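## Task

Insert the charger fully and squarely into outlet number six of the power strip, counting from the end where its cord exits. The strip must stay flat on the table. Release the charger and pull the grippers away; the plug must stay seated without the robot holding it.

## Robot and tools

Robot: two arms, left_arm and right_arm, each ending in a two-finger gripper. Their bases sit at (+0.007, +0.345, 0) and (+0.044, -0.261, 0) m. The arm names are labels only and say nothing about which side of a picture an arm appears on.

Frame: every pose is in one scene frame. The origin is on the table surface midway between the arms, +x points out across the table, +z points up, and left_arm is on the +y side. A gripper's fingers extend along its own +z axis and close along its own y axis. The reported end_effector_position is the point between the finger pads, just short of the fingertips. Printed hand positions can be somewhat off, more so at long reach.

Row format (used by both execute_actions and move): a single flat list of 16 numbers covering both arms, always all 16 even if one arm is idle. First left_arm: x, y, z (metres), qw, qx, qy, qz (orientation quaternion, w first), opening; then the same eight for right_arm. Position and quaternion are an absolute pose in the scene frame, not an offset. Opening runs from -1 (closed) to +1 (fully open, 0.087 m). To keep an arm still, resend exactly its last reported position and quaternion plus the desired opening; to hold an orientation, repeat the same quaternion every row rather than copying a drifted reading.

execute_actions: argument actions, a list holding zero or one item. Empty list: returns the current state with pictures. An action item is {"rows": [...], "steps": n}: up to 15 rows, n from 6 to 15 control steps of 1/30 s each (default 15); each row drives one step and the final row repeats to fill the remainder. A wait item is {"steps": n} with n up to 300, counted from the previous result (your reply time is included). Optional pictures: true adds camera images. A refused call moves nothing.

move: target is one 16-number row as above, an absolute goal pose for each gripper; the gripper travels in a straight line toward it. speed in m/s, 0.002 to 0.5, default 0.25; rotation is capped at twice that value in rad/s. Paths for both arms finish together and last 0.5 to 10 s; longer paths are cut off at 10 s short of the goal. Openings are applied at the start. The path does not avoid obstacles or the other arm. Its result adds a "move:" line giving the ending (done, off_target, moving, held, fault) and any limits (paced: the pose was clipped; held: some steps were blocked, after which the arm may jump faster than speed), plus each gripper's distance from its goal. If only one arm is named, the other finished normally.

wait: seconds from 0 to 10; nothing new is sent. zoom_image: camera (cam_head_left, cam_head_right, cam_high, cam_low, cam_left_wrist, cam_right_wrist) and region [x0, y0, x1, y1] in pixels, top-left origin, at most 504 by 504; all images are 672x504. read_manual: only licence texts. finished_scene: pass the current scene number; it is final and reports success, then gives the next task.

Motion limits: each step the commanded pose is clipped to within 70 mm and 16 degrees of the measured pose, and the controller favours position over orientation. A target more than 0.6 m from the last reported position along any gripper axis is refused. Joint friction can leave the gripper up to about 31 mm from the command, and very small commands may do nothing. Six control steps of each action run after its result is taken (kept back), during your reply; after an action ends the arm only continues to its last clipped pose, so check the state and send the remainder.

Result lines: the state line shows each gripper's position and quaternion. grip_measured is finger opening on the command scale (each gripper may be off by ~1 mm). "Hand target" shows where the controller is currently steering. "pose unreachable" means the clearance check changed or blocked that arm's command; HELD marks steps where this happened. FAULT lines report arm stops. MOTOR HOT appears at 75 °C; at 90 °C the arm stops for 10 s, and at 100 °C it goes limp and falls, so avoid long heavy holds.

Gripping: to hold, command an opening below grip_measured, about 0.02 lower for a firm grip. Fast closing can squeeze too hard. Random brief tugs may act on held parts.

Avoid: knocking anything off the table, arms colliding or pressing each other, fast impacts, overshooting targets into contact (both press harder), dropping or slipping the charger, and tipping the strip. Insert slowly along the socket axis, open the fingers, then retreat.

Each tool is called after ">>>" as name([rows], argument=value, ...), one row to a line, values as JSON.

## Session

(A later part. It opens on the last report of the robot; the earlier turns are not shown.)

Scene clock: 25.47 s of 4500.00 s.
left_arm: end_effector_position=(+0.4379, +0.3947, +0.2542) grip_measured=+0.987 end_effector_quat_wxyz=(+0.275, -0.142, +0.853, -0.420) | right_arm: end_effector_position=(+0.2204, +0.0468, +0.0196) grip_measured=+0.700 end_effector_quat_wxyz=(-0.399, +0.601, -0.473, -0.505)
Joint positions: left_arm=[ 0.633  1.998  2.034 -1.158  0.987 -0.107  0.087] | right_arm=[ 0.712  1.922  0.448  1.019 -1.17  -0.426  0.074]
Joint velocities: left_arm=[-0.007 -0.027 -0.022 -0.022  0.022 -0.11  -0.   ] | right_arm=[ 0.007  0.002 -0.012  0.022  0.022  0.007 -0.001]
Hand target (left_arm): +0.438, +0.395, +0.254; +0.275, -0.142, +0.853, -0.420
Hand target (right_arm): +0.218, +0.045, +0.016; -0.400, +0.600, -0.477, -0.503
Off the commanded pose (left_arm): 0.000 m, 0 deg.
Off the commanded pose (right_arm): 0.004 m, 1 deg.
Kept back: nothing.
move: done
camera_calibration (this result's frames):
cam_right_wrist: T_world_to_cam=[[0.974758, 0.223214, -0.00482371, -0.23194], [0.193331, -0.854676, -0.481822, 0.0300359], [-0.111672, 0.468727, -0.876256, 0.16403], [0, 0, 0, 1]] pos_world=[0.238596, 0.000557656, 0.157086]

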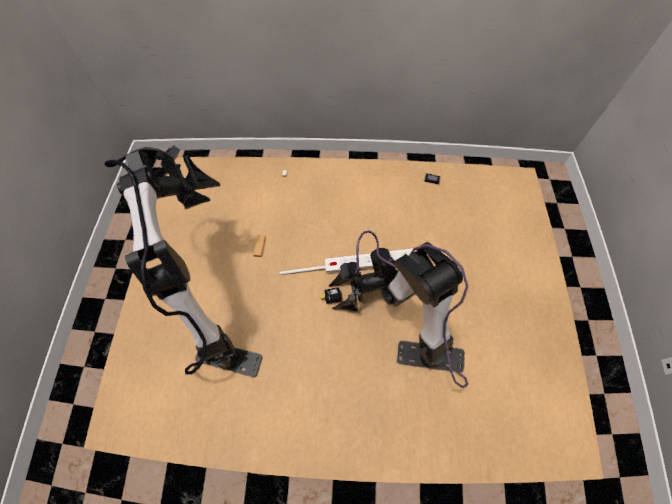

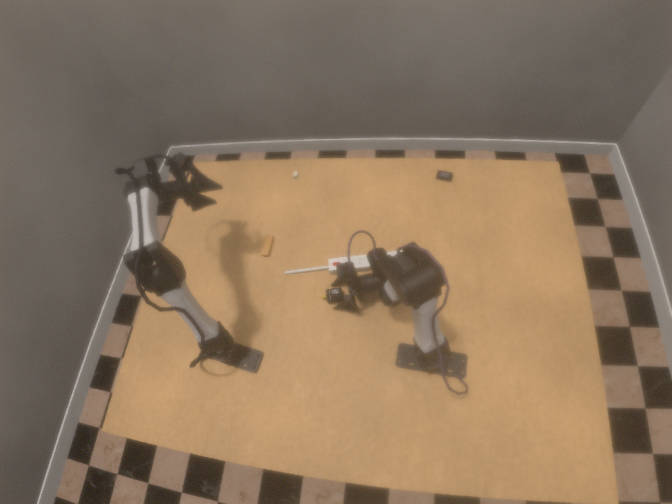

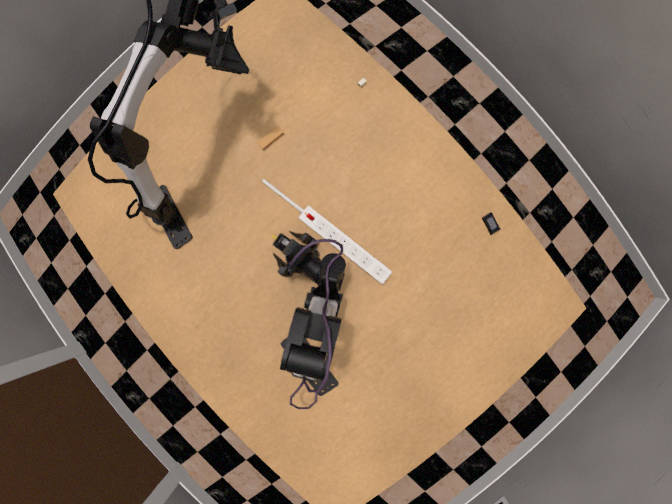

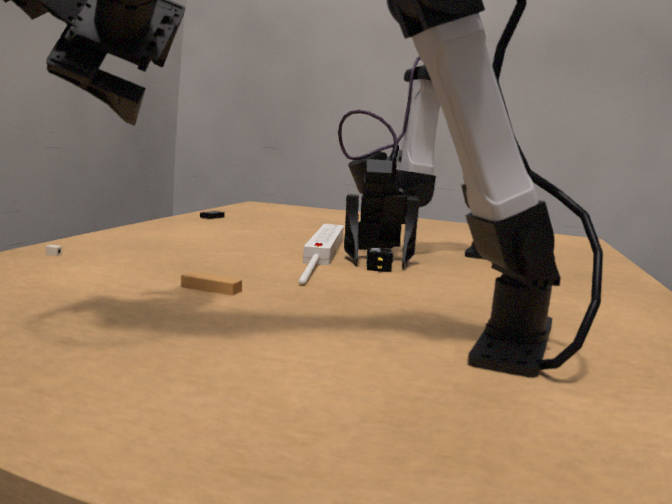

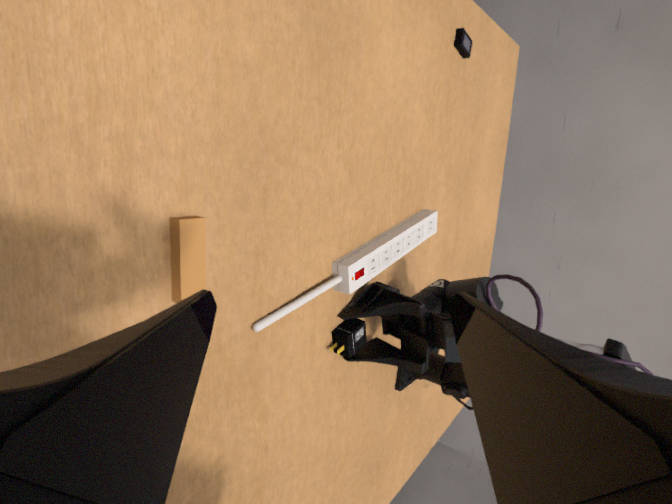

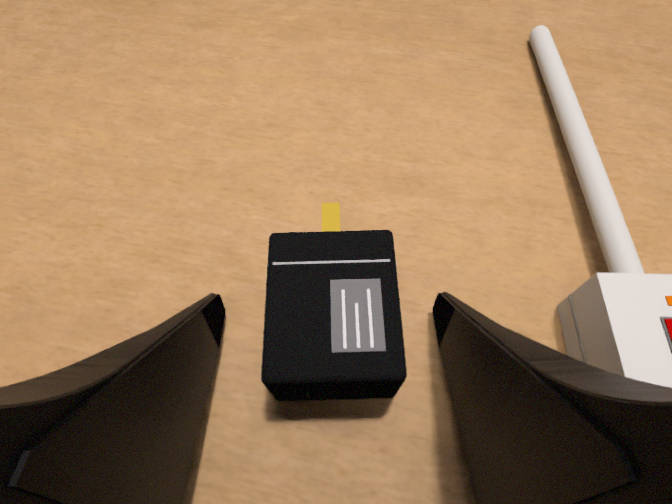

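>>> execute_actions([
  {"rows": [[0.4379, 0.3947, 0.2542, 0.275, -0.142, 0.853, -0.420, 1, 0.2204, 0.0468, 0.0196, 0.4001, -0.5995, 0.4768, 0.5031, 0.6],[0.4379, 0.3947, 0.2542, 0.275, -0.142, 0.853, -0.420, 1, 0.2204, 0.0468, 0.0196, 0.4001, -0.5995, 0.4768, 0.5031, 0.5],[0.4379, 0.3947, 0.2542, 0.275, -0.142, 0.853, -0.420, 1, 0.2204, 0.0468, 0.0196, 0.4001, -0.5995, 0.4768, 0.5031, 0.4],[0.4379, 0.3947, 0.2542, 0.275, -0.142, 0.853, -0.420, 1, 0.2204, 0.0468, 0.0196, 0.4001, -0.5995, 0.4768, 0.5031, 0.3],[0.4379, 0.3947, 0.2542, 0.275, -0.142, 0.853, -0.420, 1, 0.2204, 0.0468, 0.0196, 0.4001, -0.5995, 0.4768, 0.5031, 0.2],[0.4379, 0.3947, 0.2542, 0.275, -0.142, 0.853, -0.420, 1, 0.2204, 0.0468, 0.0196, 0.4001, -0.5995, 0.4768, 0.5031, 0.13],[0.4379, 0.3947, 0.2542, 0.275, -0.142, 0.853, -0.420, 1, 0.2204, 0.0468, 0.0196, 0.4001, -0.5995, 0.4768, 0.5031, 0.08],[0.4379, 0.3947, 0.2542, 0.275, -0.142, 0.853, -0.420, 1, 0.2204, 0.0468, 0.0196, 0.4001, -0.5995, 0.4768, 0.5031, 0.05],[0.4379, 0.3947, 0.2542, 0.275, -0.142, 0.853, -0.420, 1, 0.2204, 0.0468, 0.0196, 0.4001, -0.5995, 0.4768, 0.5031, 0.02],[0.4379, 0.3947, 0.2542, 0.275, -0.142, 0.853, -0.420, 1, 0.2204, 0.0468, 0.0196, 0.4001, -0.5995, 0.4768, 0.5031, 0.0],[0.4379, 0.3947, 0.2542, 0.275, -0.142, 0.853, -0.420, 1, 0.2204, 0.0468, 0.0196, 0.4001, -0.5995, 0.4768, 0.5031, -0.02],[0.4379, 0.3947, 0.2542, 0.275, -0.142, 0.853, -0.420, 1, 0.2204, 0.0468, 0.0196, 0.4001, -0.5995, 0.4768, 0.5031, -0.04],[0.4379, 0.3947, 0.2542, 0.275, -0.142, 0.853, -0.420, 1, 0.2204, 0.0468, 0.0196, 0.4001, -0.5995, 0.4768, 0.5031, -0.06],[0.4379, 0.3947, 0.2542, 0.275, -0.142, 0.853, -0.420, 1, 0.2204, 0.0468, 0.0196, 0.4001, -0.5995, 0.4768, 0.5031, -0.08],[0.4379, 0.3947, 0.2542, 0.275, -0.142, 0.853, -0.420, 1, 0.2204, 0.0468, 0.0196, 0.4001, -0.5995, 0.4768, 0.5031, -0.10]], "steps": 15},
])

>>> wait(seconds=0.4)

Scene clock: 26.77 s of 4500.00 s.
left_arm: end_effector_position=(+0.4379, +0.3947, +0.2542) grip_measured=+0.987 end_effector_quat_wxyz=(+0.275, -0.142, +0.853, -0.420) | right_arm: end_effector_position=(+0.2212, +0.0473, +0.0208) grip_measured=+0.034 end_effector_quat_wxyz=(-0.402, +0.601, -0.472, -0.504)
Joint positions: left_arm=[ 0.633  1.998  2.034 -1.158  0.987 -0.107  0.087] | right_arm=[ 0.712  1.922  0.448  1.029 -1.17  -0.421  0.045]
Joint velocities: left_arm=[-0.007  0.002 -0.002 -0.051  0.007 -0.081 -0.   ] | right_arm=[-0.002  0.007  0.027 -0.007 -0.007 -0.037 -0.024]
Steps of this call (steps 1 to 30: nothing new was sent; steps 31 to 39: the first 9 steps of this action). Readings (end_effector_position):
31: left_arm (+0.4379, +0.3947, +0.2542) | right_arm (+0.2212, +0.0473, +0.0209)
32: left_arm (+0.4379, +0.3947, +0.2542) | right_arm (+0.2212, +0.0473, +0.0209)
34: left_arm (+0.4379, +0.3947, +0.2542) | right_arm (+0.2212, +0.0473, +0.0208)
38: left_arm (+0.4379, +0.3947, +0.2542) | right_arm (+0.2212, +0.0473, +0.0208)
39: the state above

Scene clock: 27.37 s of 4500.00 s.
left_arm: end_effector_position=(+0.4379, +0.3947, +0.2542) grip_measured=+0.987 end_effector_quat_wxyz=(+0.275, -0.142, +0.853, -0.420) | right_arm: end_effector_position=(+0.2214, +0.0473, +0.0208) grip_measured=-0.089 end_effector_quat_wxyz=(-0.402, +0.601, -0.472, -0.504)
Joint positions: left_arm=[ 0.633  1.998  2.034 -1.158  0.987 -0.107  0.087] | right_arm=[ 0.712  1.922  0.448  1.029 -1.168 -0.421  0.04 ]
Joint velocities: left_arm=[ 0.007  0.002 -0.002 -0.037  0.022 -0.081  0.   ] | right_arm=[ 0.012 -0.002  0.002 -0.022  0.007  0.007  0.001]
Hand target (left_arm): +0.438, +0.395, +0.254; +0.275, -0.142, +0.853, -0.420
Hand target (right_arm): +0.220, +0.047, +0.020; -0.400, +0.600, -0.477, -0.503
Off the commanded pose (left_arm): 0.000 m, 0 deg.
Off the commanded pose (right_arm): 0.002 m, 1 deg.
Kept back: nothing.
Steps of this call (steps 1 to 6: the last 6 steps of your previous action; steps 7 to 18: nothing new was sent). Readings (end_effector_position):
1: left_arm (+0.4379, +0.3947, +0.2542) | right_arm (+0.2212, +0.0473, +0.0208)
2: left_arm (+0.4379, +0.3947, +0.2542) | right_arm (+0.2212, +0.0473, +0.0208)
4: left_arm (+0.4379, +0.3947, +0.2542) | right_arm (+0.2212, +0.0473, +0.0208)
8: left_arm (+0.4379, +0.3947, +0.2542) | right_arm (+0.2214, +0.0473, +0.0208)
18: the state above
camera_calibration (this result's frames):
cam_right_wrist: T_world_to_cam=[[0.975322, 0.220789, 0.000198406, -0.233116], [0.193263, -0.853293, -0.484293, 0.0308586], [-0.106757, 0.47238, -0.874906, 0.163574], [0, 0, 0, 1]] pos_world=[0.238862, 0.000531786, 0.158103]

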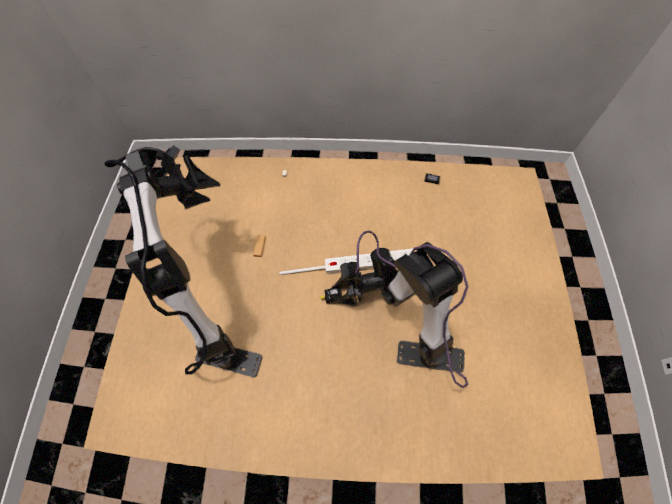

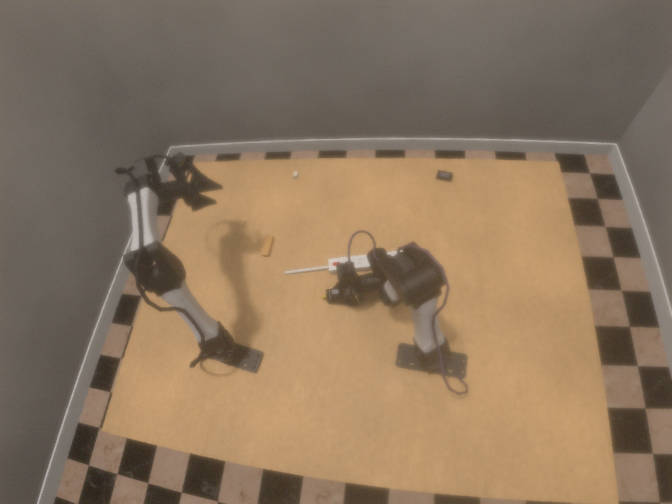

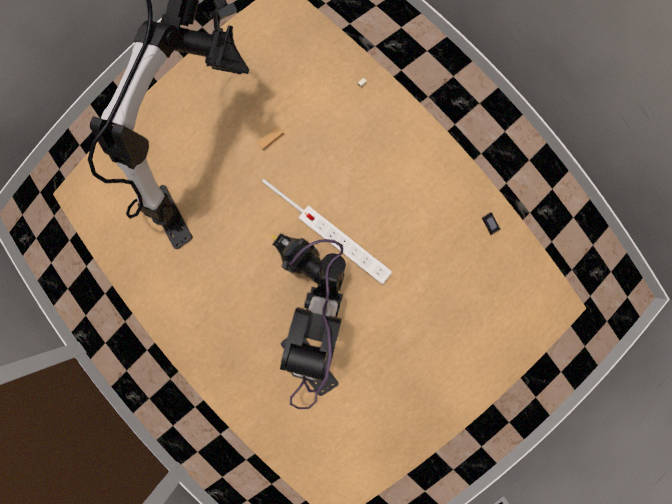

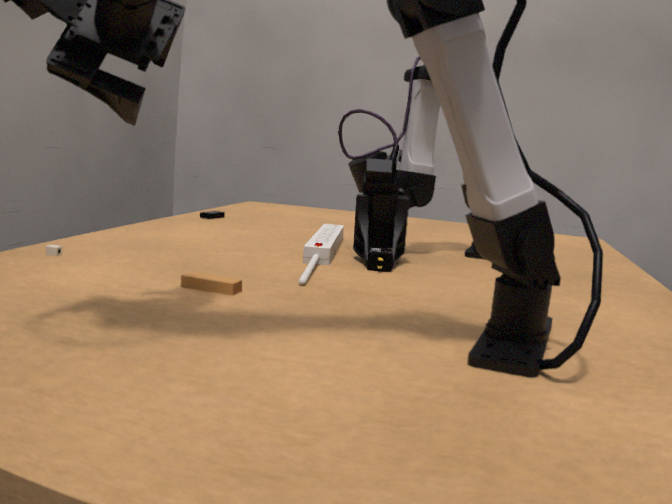

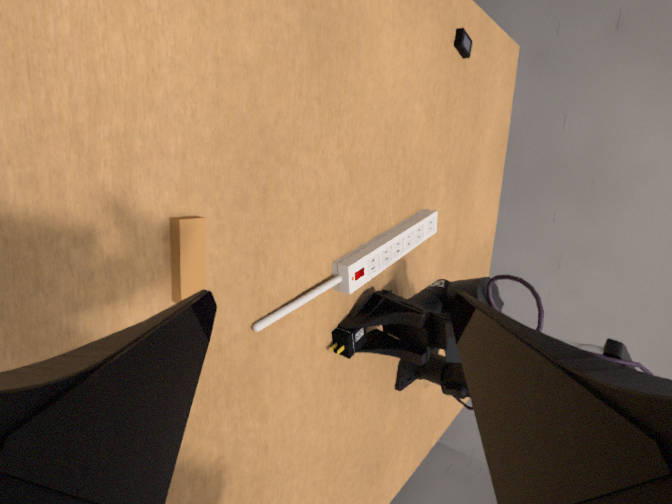

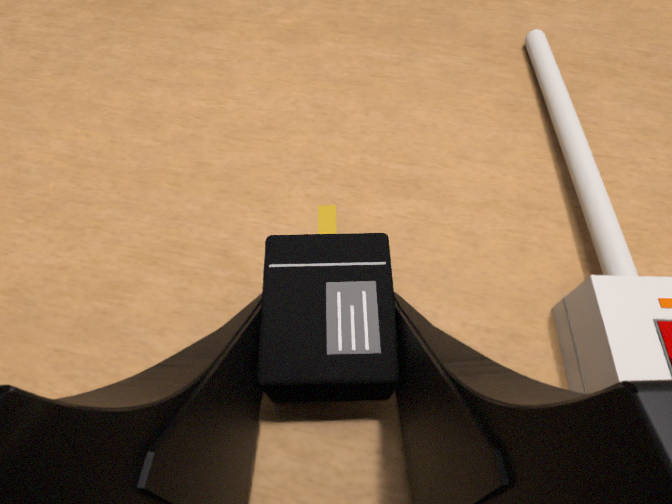

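>>> move(target=[0.38, 0.20, 0.16, 0.3381, -0.2890, 0.7160, -0.5380, -1, 0.225, 0.04, 0.12, 0.4001, -0.5995, 0.4768, 0.5031, -0.115], speed=0.2)

>>> move(target=[0.38, 0.20, 0.16, 0.3381, -0.2890, 0.7160, -0.5380, -1, 0.365, -0.183, 0.10, -0.08417, -0.09377, 0.99200, -0.00796, -0.115], speed=0.3)

Scene clock: 31.17 s of 4500.00 s.
left_arm: end_effector_position=(+0.3832, +0.2049, +0.1698) grip_measured=-1.000 end_effector_quat_wxyz=(+0.350, -0.281, +0.714, -0.538) | right_arm: end_effector_position=(+0.2165, +0.0367, +0.1065) grip_measured=-0.089 end_effector_quat_wxyz=(-0.382, +0.595, -0.495, -0.505)
Joint positions: left_arm=[ 0.138  1.44   0.561  0.665  0.58  -1.251  0.   ] | right_arm=[ 0.693  1.464  0.554  0.38  -1.17  -0.448  0.04 ]
Joint velocities: left_arm=[-0.002 -0.022  0.007  0.022  0.066 -0.022  0.   ] | right_arm=[ 0.012  0.007  0.002 -0.095  0.051 -0.007 -0.001]
Hand target (left_arm): +0.379, +0.202, +0.158; +0.338, -0.289, +0.719, -0.534
Hand target (right_arm): +0.223, +0.039, +0.122; -0.400, +0.600, -0.477, -0.503
Off the commanded pose (left_arm): 0.011 m, 2 deg.
Off the commanded pose (right_arm): 0.016 m, 3 deg.
Kept back: nothing.
move: off_target (left_arm, right_arm)
camera_calibration (this result's frames):
cam_left_wrist: T_world_to_cam=[[0.046271, -0.256919, 0.965325, -0.130329], [-0.998073, -0.0518925, 0.0340297, 0.410663], [0.0413502, -0.965039, -0.258824, 0.366657], [0, 0, 0, 1]] pos_world=[0.400741, 0.341664, 0.206735]
cam_right_wrist: T_world_to_cam=[[0.976802, 0.207574, -0.0526388, -0.220309], [0.161205, -0.874571, -0.457317, 0.0691339], [-0.140964, 0.438223, -0.887744, 0.253153], [0, 0, 0, 1]] pos_world=[0.239739, -0.00474452, 0.244755]

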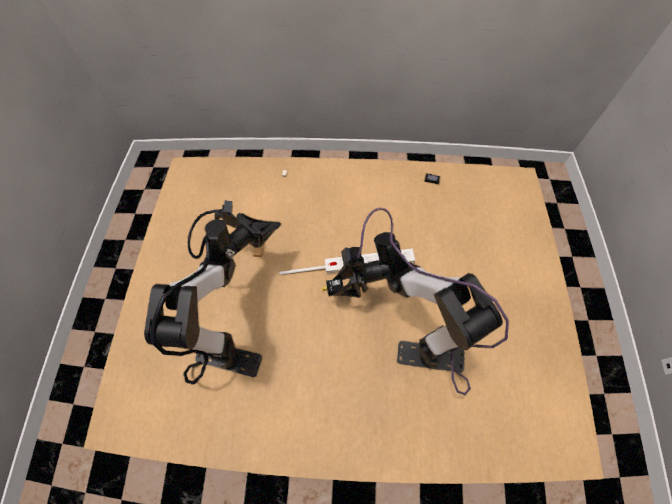

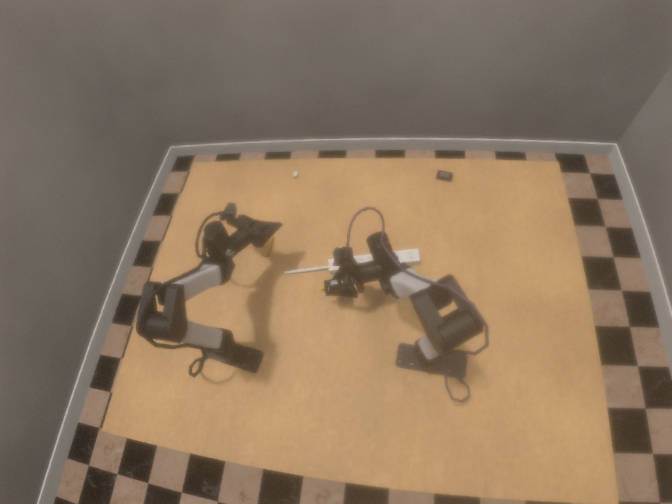

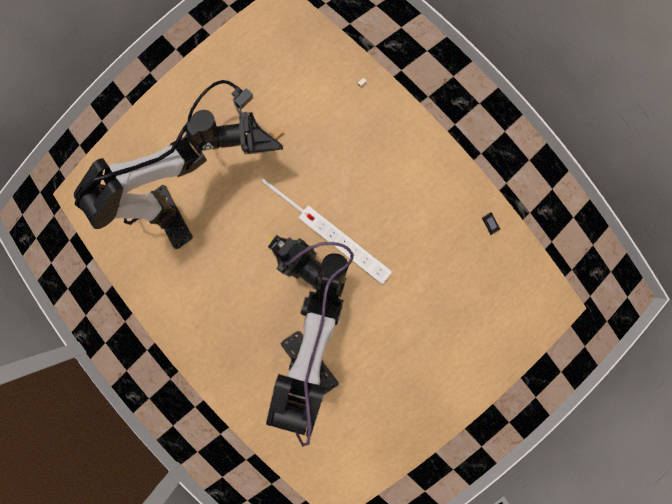

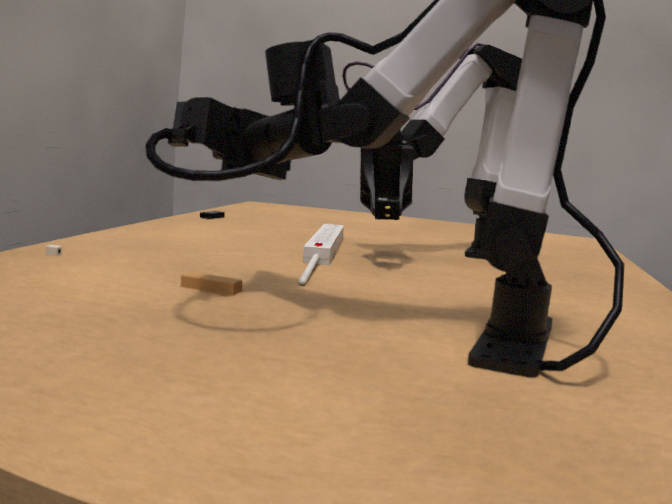

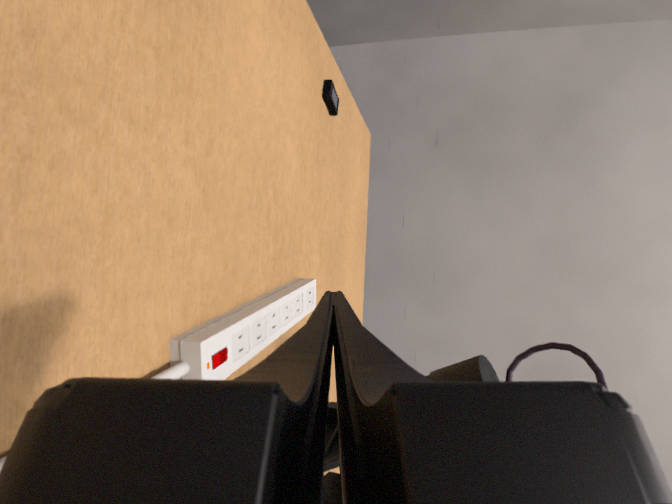

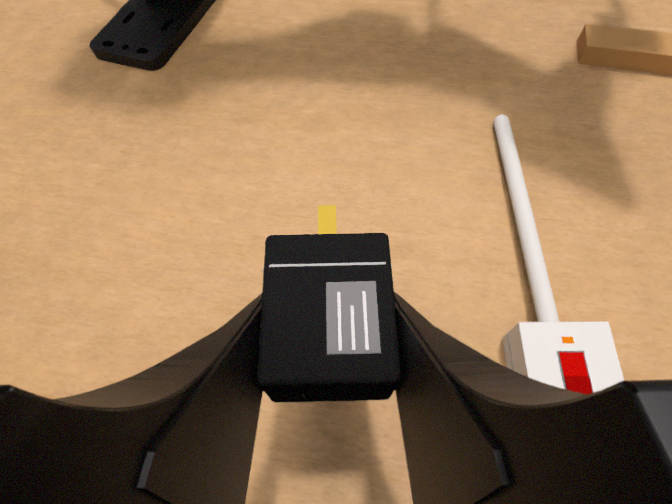

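Scene clock: 35.30 s of 4500.00 s.
left_arm: end_effector_position=(+0.3834, +0.2031, +0.1720) grip_measured=-1.000 end_effector_quat_wxyz=(+0.349, -0.282, +0.711, -0.541) | right_arm: end_effector_position=(+0.3645, -0.1767, +0.0938) grip_measured=-0.089 end_effector_quat_wxyz=(-0.084, -0.092, +0.992, +0.001)
Joint positions: left_arm=[ 0.133  1.44   0.561  0.674  0.577 -1.262  0.   ] | right_arm=[ 0.351  2.138  1.884 -1.484 -0.026  0.051  0.04 ]
Joint velocities: left_arm=[-0.002  0.002  0.002  0.007 -0.037 -0.007  0.   ] | right_arm=[-0.007 -0.012  0.012 -0.007 -0.037 -0.007 -0.001]
Hand target (left_arm): +0.380, +0.200, +0.160; +0.338, -0.289, +0.716, -0.538
Hand target (right_arm): +0.366, -0.181, +0.098; -0.083, -0.085, +0.993, -0.005
Off the commanded pose (left_arm): 0.013 m, 2 deg.
Off the commanded pose (right_arm): 0.009 m, 1 deg.
Kept back: nothing.
move: off_target (left_arm)
camera_calibration (this result's frames):
cam_left_wrist: T_world_to_cam=[[0.0436395, -0.248406, 0.967673, -0.133981], [-0.998178, -0.0512365, 0.0318626, 0.410928], [0.0416653, -0.9673, -0.250189, 0.364342], [0, 0, 0, 1]] pos_world=[0.400846, 0.340201, 0.207711]
cam_right_wrist: T_world_to_cam=[[0.174856, -0.984572, -0.00660744, -0.243896], [-0.477293, -0.090631, 0.874058, 0.099132], [-0.861172, -0.14968, -0.485777, 0.477121], [0, 0, 0, 1]] pos_world=[0.500844, -0.159733, 0.143515]

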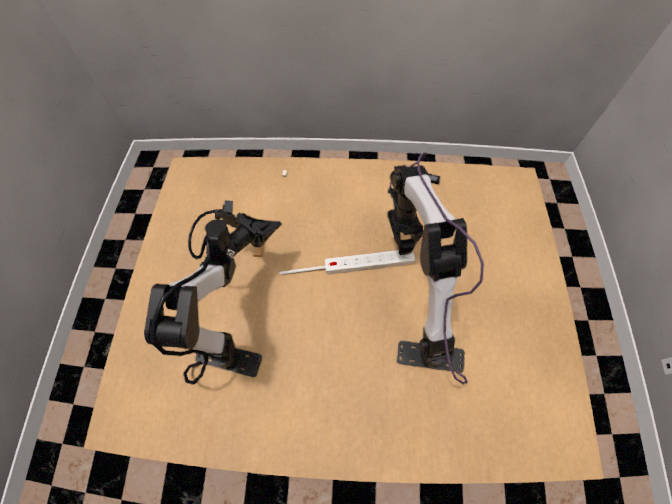

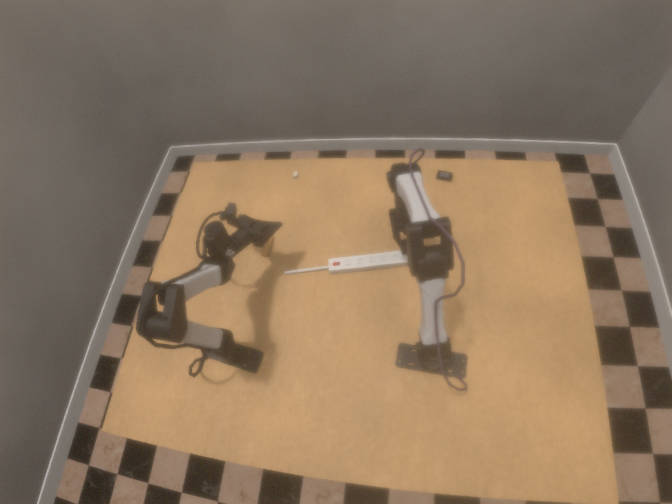

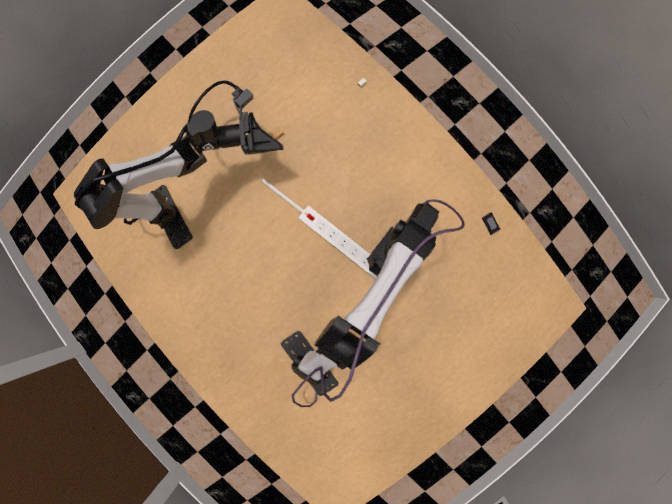

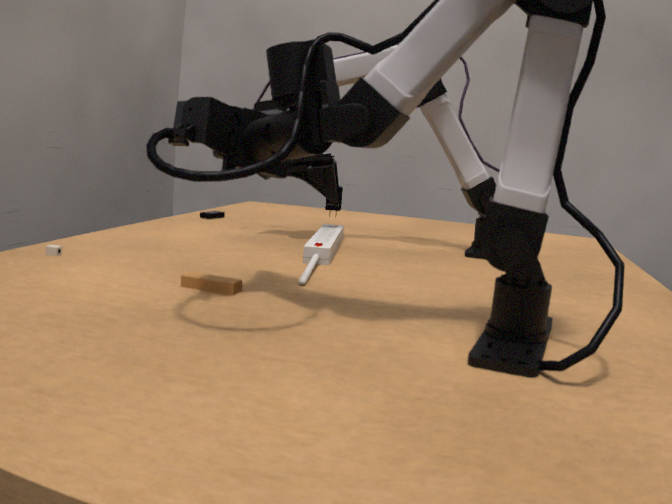

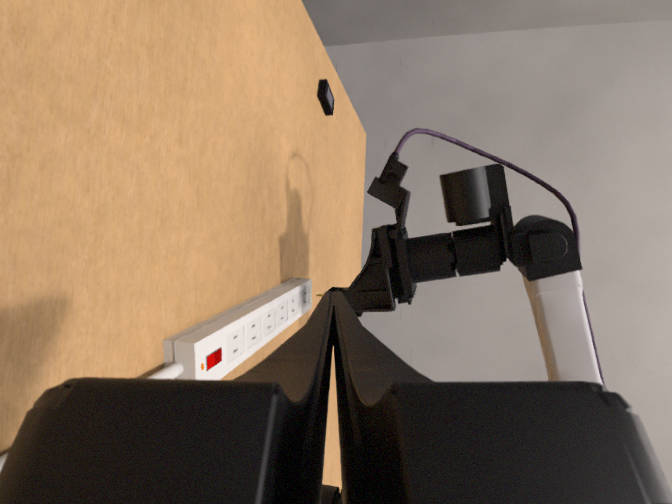

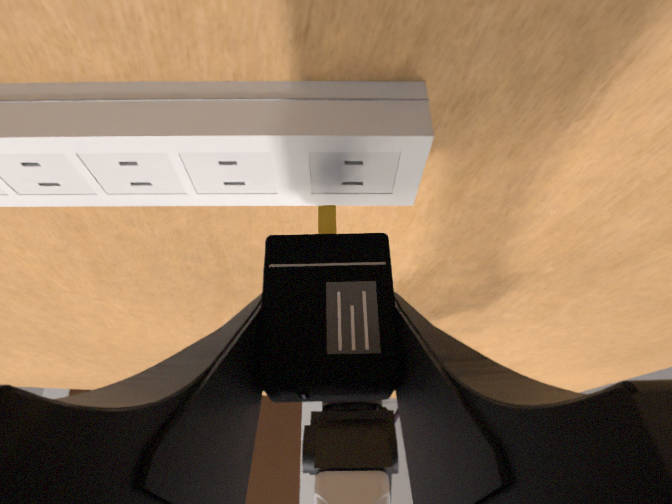

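>>> move(target=[0.3041, -0.0849, 0.0745, 0.3381, -0.2890, 0.7160, -0.5380, -1, 0.3668, -0.1925, 0.096, -0.08417, -0.09377, 0.99200, -0.00796, -0.115], speed=0.25)

Scene clock: 37.53 s of 4500.00 s.
left_arm: end_effector_position=(+0.2986, -0.0793, +0.0723) grip_measured=-1.000 end_effector_quat_wxyz=(+0.338, -0.284, +0.723, -0.532) | right_arm: end_effector_position=(+0.3665, -0.1866, +0.0939) grip_measured=-0.089 end_effector_quat_wxyz=(-0.084, -0.096, +0.992, -0.003)
Joint positions: left_arm=[-0.855  2.039  0.768  1.047 -0.383 -1.464  0.   ] | right_arm=[ 0.33   2.138  1.885 -1.485 -0.014  0.023  0.04 ]
Joint velocities: left_arm=[-0.012  0.002 -0.002  0.066 -0.037 -0.007  0.   ] | right_arm=[ 0.012 -0.002  0.002 -0.066 -0.007  0.007 -0.   ]
Hand target (left_arm): +0.301, -0.084, +0.074; +0.340, -0.287, +0.717, -0.536
Hand target (right_arm): +0.367, -0.192, +0.096; -0.084, -0.094, +0.992, -0.008
Off the commanded pose (left_arm): 0.008 m, 1 deg.
Off the commanded pose (right_arm): 0.006 m, 1 deg.
Kept back: nothing.
move: done
camera_calibration (this result's frames):
cam_left_wrist: T_world_to_cam=[[0.0719686, -0.266573, 0.961124, -0.113382], [-0.9971, -0.0431356, 0.0626985, 0.313105], [0.0247449, -0.962849, -0.268905, 0.0765857], [0, 0, 0, 1]] pos_world=[0.318462, 0.0570218, 0.109937]
cam_right_wrist: T_world_to_cam=[[0.184277, -0.982874, 0.000314431, -0.257772], [-0.477313, -0.0892106, 0.874193, 0.0993774], [-0.859194, -0.161243, -0.485578, 0.474566], [0, 0, 0, 1]] pos_world=[0.50268, -0.167972, 0.143645]

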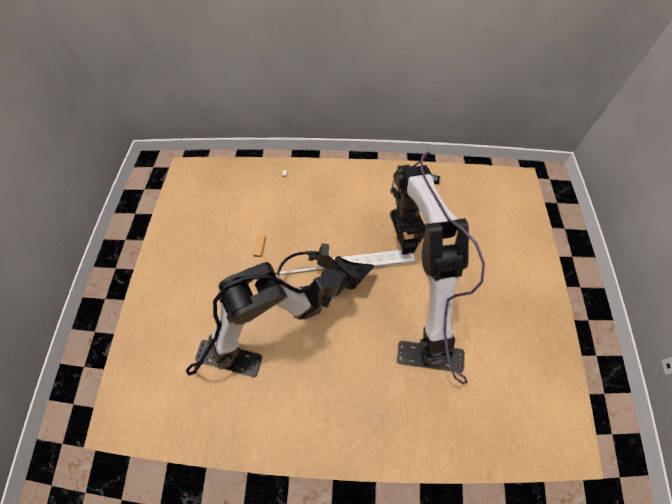

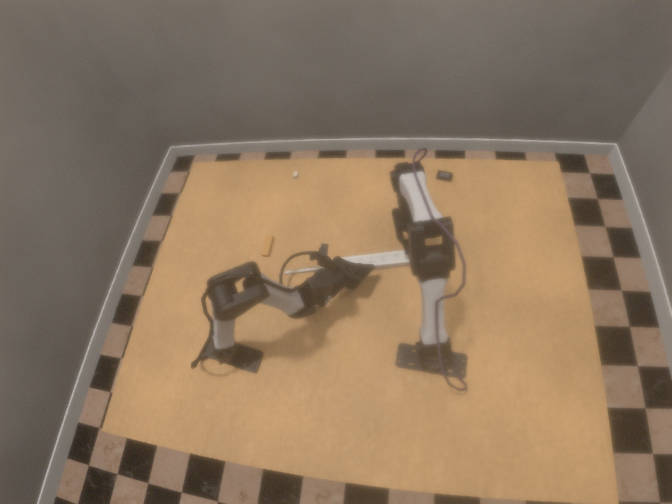

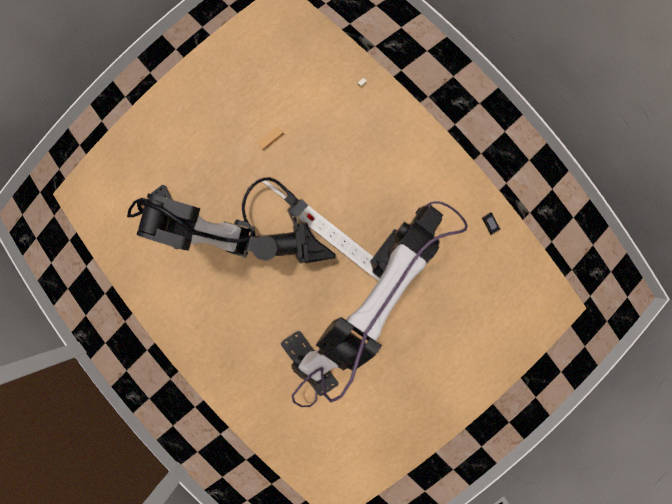

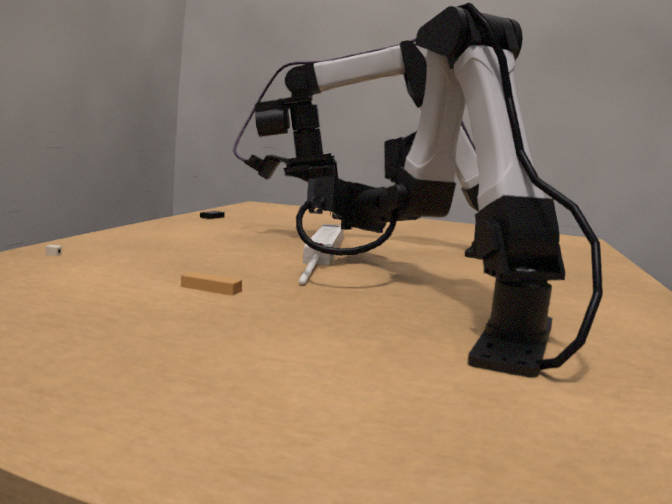

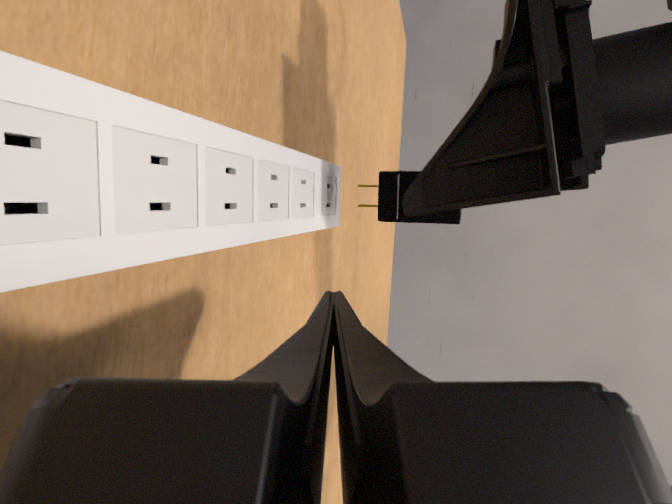

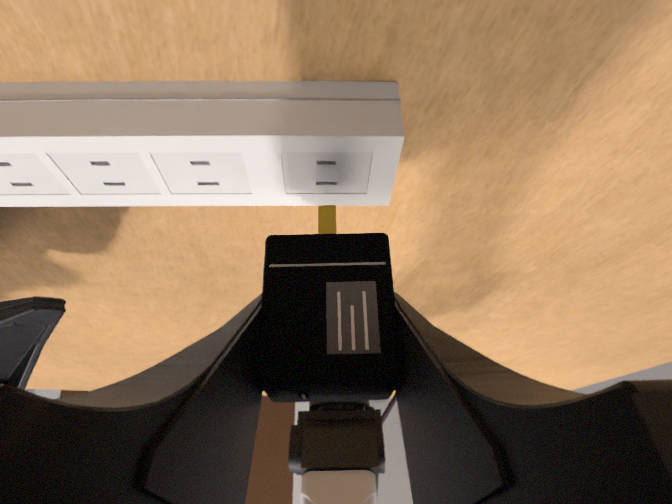

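Both views are good. Zooming in for detail.

>>> zoom_image(camera="cam_left_wrist", region=[280, 140, 480, 250])

>>> zoom_image(camera="cam_right_wrist", region=[260, 70, 420, 280])

Region (280, 140, 480, 250) of cam_left_wrist's 672x504 image, scaled by 2.520, with more detail than that image has; it fills the top 277 rows of this view, and the rest is white.

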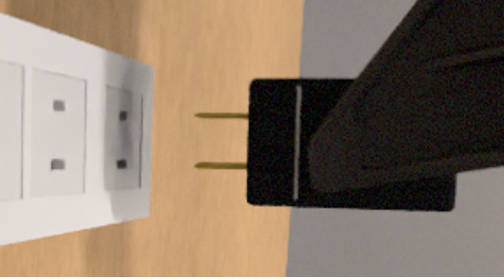

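Region (260, 70, 420, 280) of cam_right_wrist's 672x504 image, scaled by 2.400, with more detail than that image has; it fills the left 384 columns of this view, and the rest is white.

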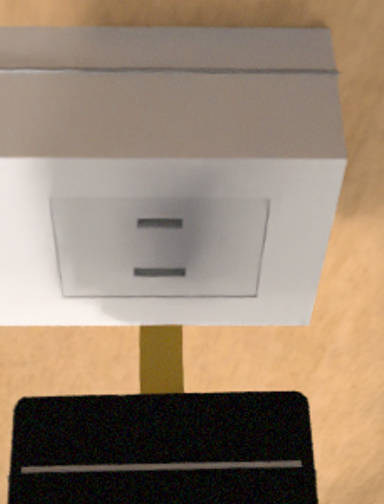

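>>> zoom_image(camera="cam_left_wrist", region=[315, 160, 405, 232])

Region (315, 160, 405, 232) of cam_left_wrist's 672x504 image, scaled by 5.600, with more detail than that image has; it fills the top 403 rows of this view, and the rest is white.

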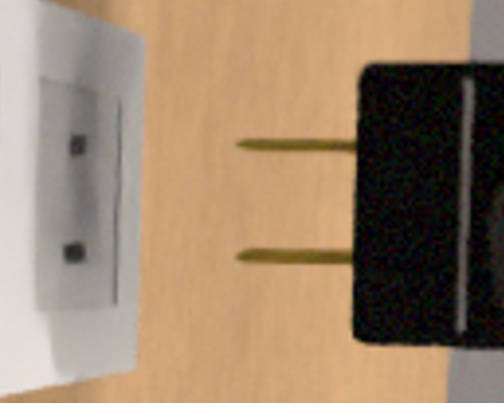

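>>> move(target=[0.2986, -0.0793, 0.0723, 0.338, -0.284, 0.723, -0.532, -1, 0.3662, -0.1866, 0.077, -0.0843, -0.07645, 0.99348, -0.00649, -0.115], speed=0.03)

Scene clock: 40.77 s of 4500.00 s.
left_arm: end_effector_position=(+0.2988, -0.0790, +0.0723) grip_measured=-1.000 end_effector_quat_wxyz=(+0.339, -0.285, +0.722, -0.531) | right_arm: end_effector_position=(+0.3678, -0.1851, +0.0817) grip_measured=-0.089 end_effector_quat_wxyz=(-0.080, -0.081, +0.994, -0.004)
Joint positions: left_arm=[-0.855  2.039  0.768  1.047 -0.385 -1.464  0.   ] | right_arm=[ 0.33   2.138  1.839 -1.431 -0.014  0.054  0.04 ]
Joint velocities: left_arm=[-0.007 -0.017 -0.002  0.007 -0.037  0.051  0.   ] | right_arm=[ 0.027 -0.002 -0.012 -0.007  0.007 -0.022 -0.001]
Hand target (left_arm): +0.299, -0.079, +0.072; +0.338, -0.284, +0.723, -0.532
Hand target (right_arm): +0.367, -0.187, +0.077; -0.084, -0.077, +0.993, -0.007
Off the commanded pose (left_arm): 0.000 m, 0 deg.
Off the commanded pose (right_arm): 0.005 m, 1 deg.
Kept back: nothing.
move: done
camera_calibration (this result's frames):
cam_left_wrist: T_world_to_cam=[[0.072117, -0.266652, 0.961091, -0.113402], [-0.997041, -0.0450037, 0.0623284, 0.313238], [0.0266326, -0.962742, -0.269108, 0.076254], [0, 0, 0, 1]] pos_world=[0.318459, 0.057271, 0.109986]
cam_right_wrist: T_world_to_cam=[[0.153899, -0.988072, 0.00542348, -0.246693], [-0.487255, -0.0711159, 0.870359, 0.118165], [-0.859592, -0.13659, -0.492387, 0.47519], [0, 0, 0, 1]] pos_world=[0.504012, -0.17044, 0.13247]

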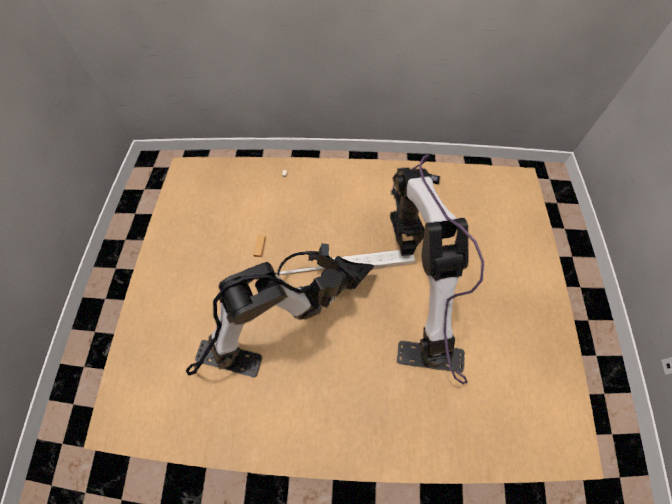

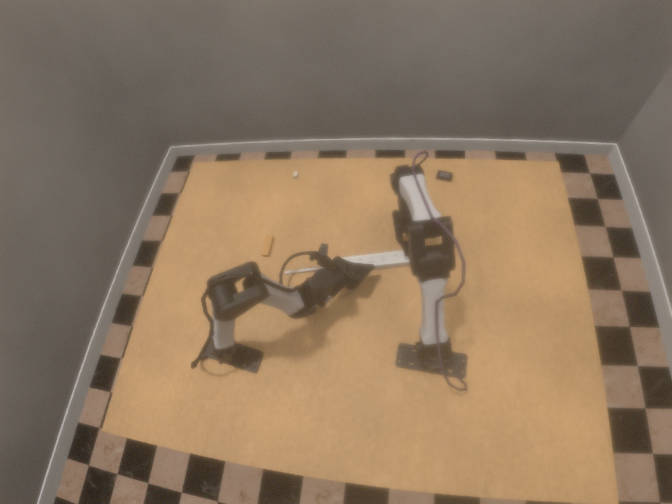

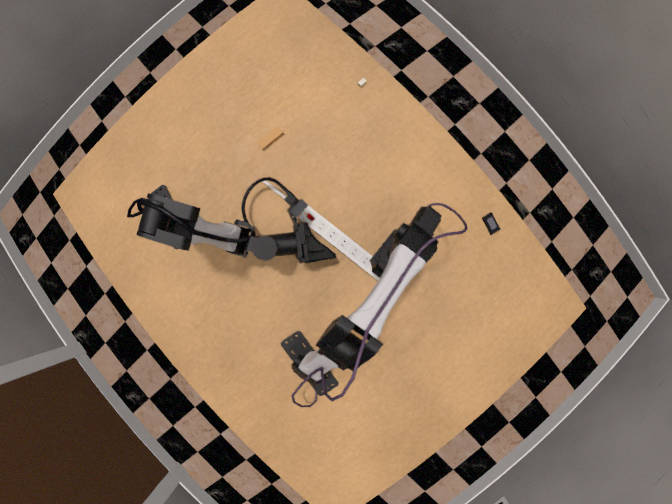

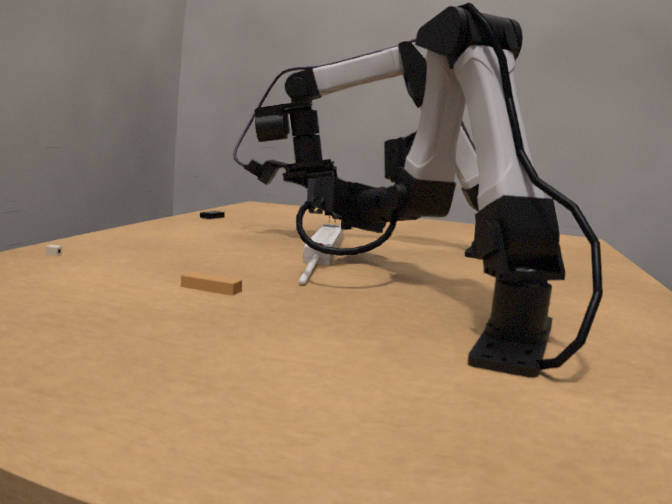

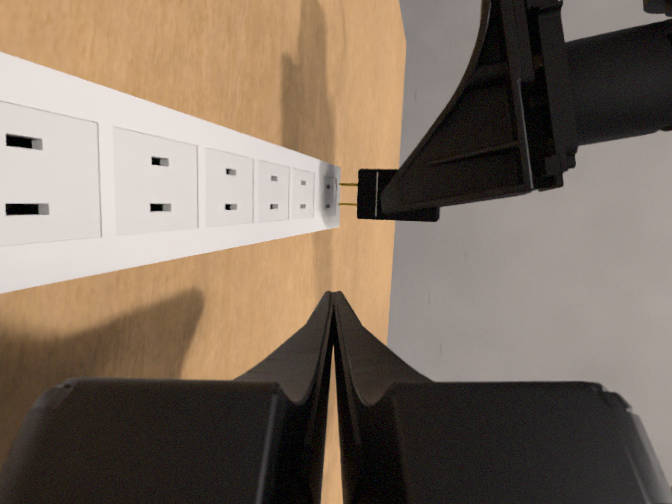

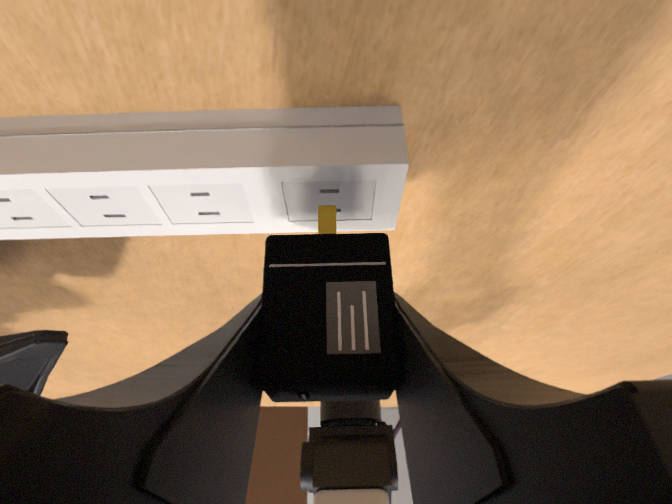

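>>> zoom_image(camera="cam_left_wrist", region=[305, 160, 395, 232])

>>> zoom_image(camera="cam_right_wrist", region=[255, 155, 415, 275])

Region (305, 160, 395, 232) of cam_left_wrist's 672x504 image, scaled by 5.600, with more detail than that image has; it fills the top 403 rows of this view, and the rest is white.

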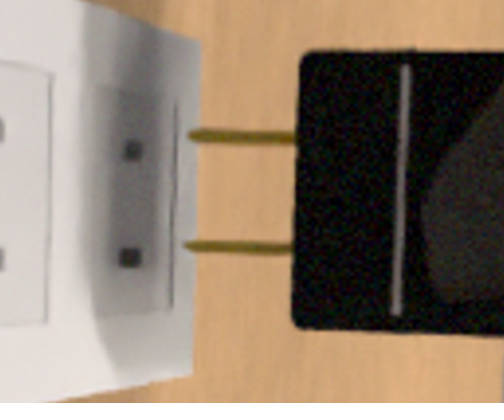

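Region (255, 155, 415, 275) of cam_right_wrist's 672x504 image, scaled by 3.150, with more detail than that image has; it fills the top 378 rows of this view, and the rest is white.

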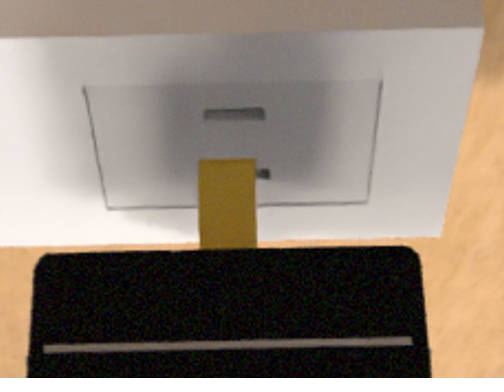

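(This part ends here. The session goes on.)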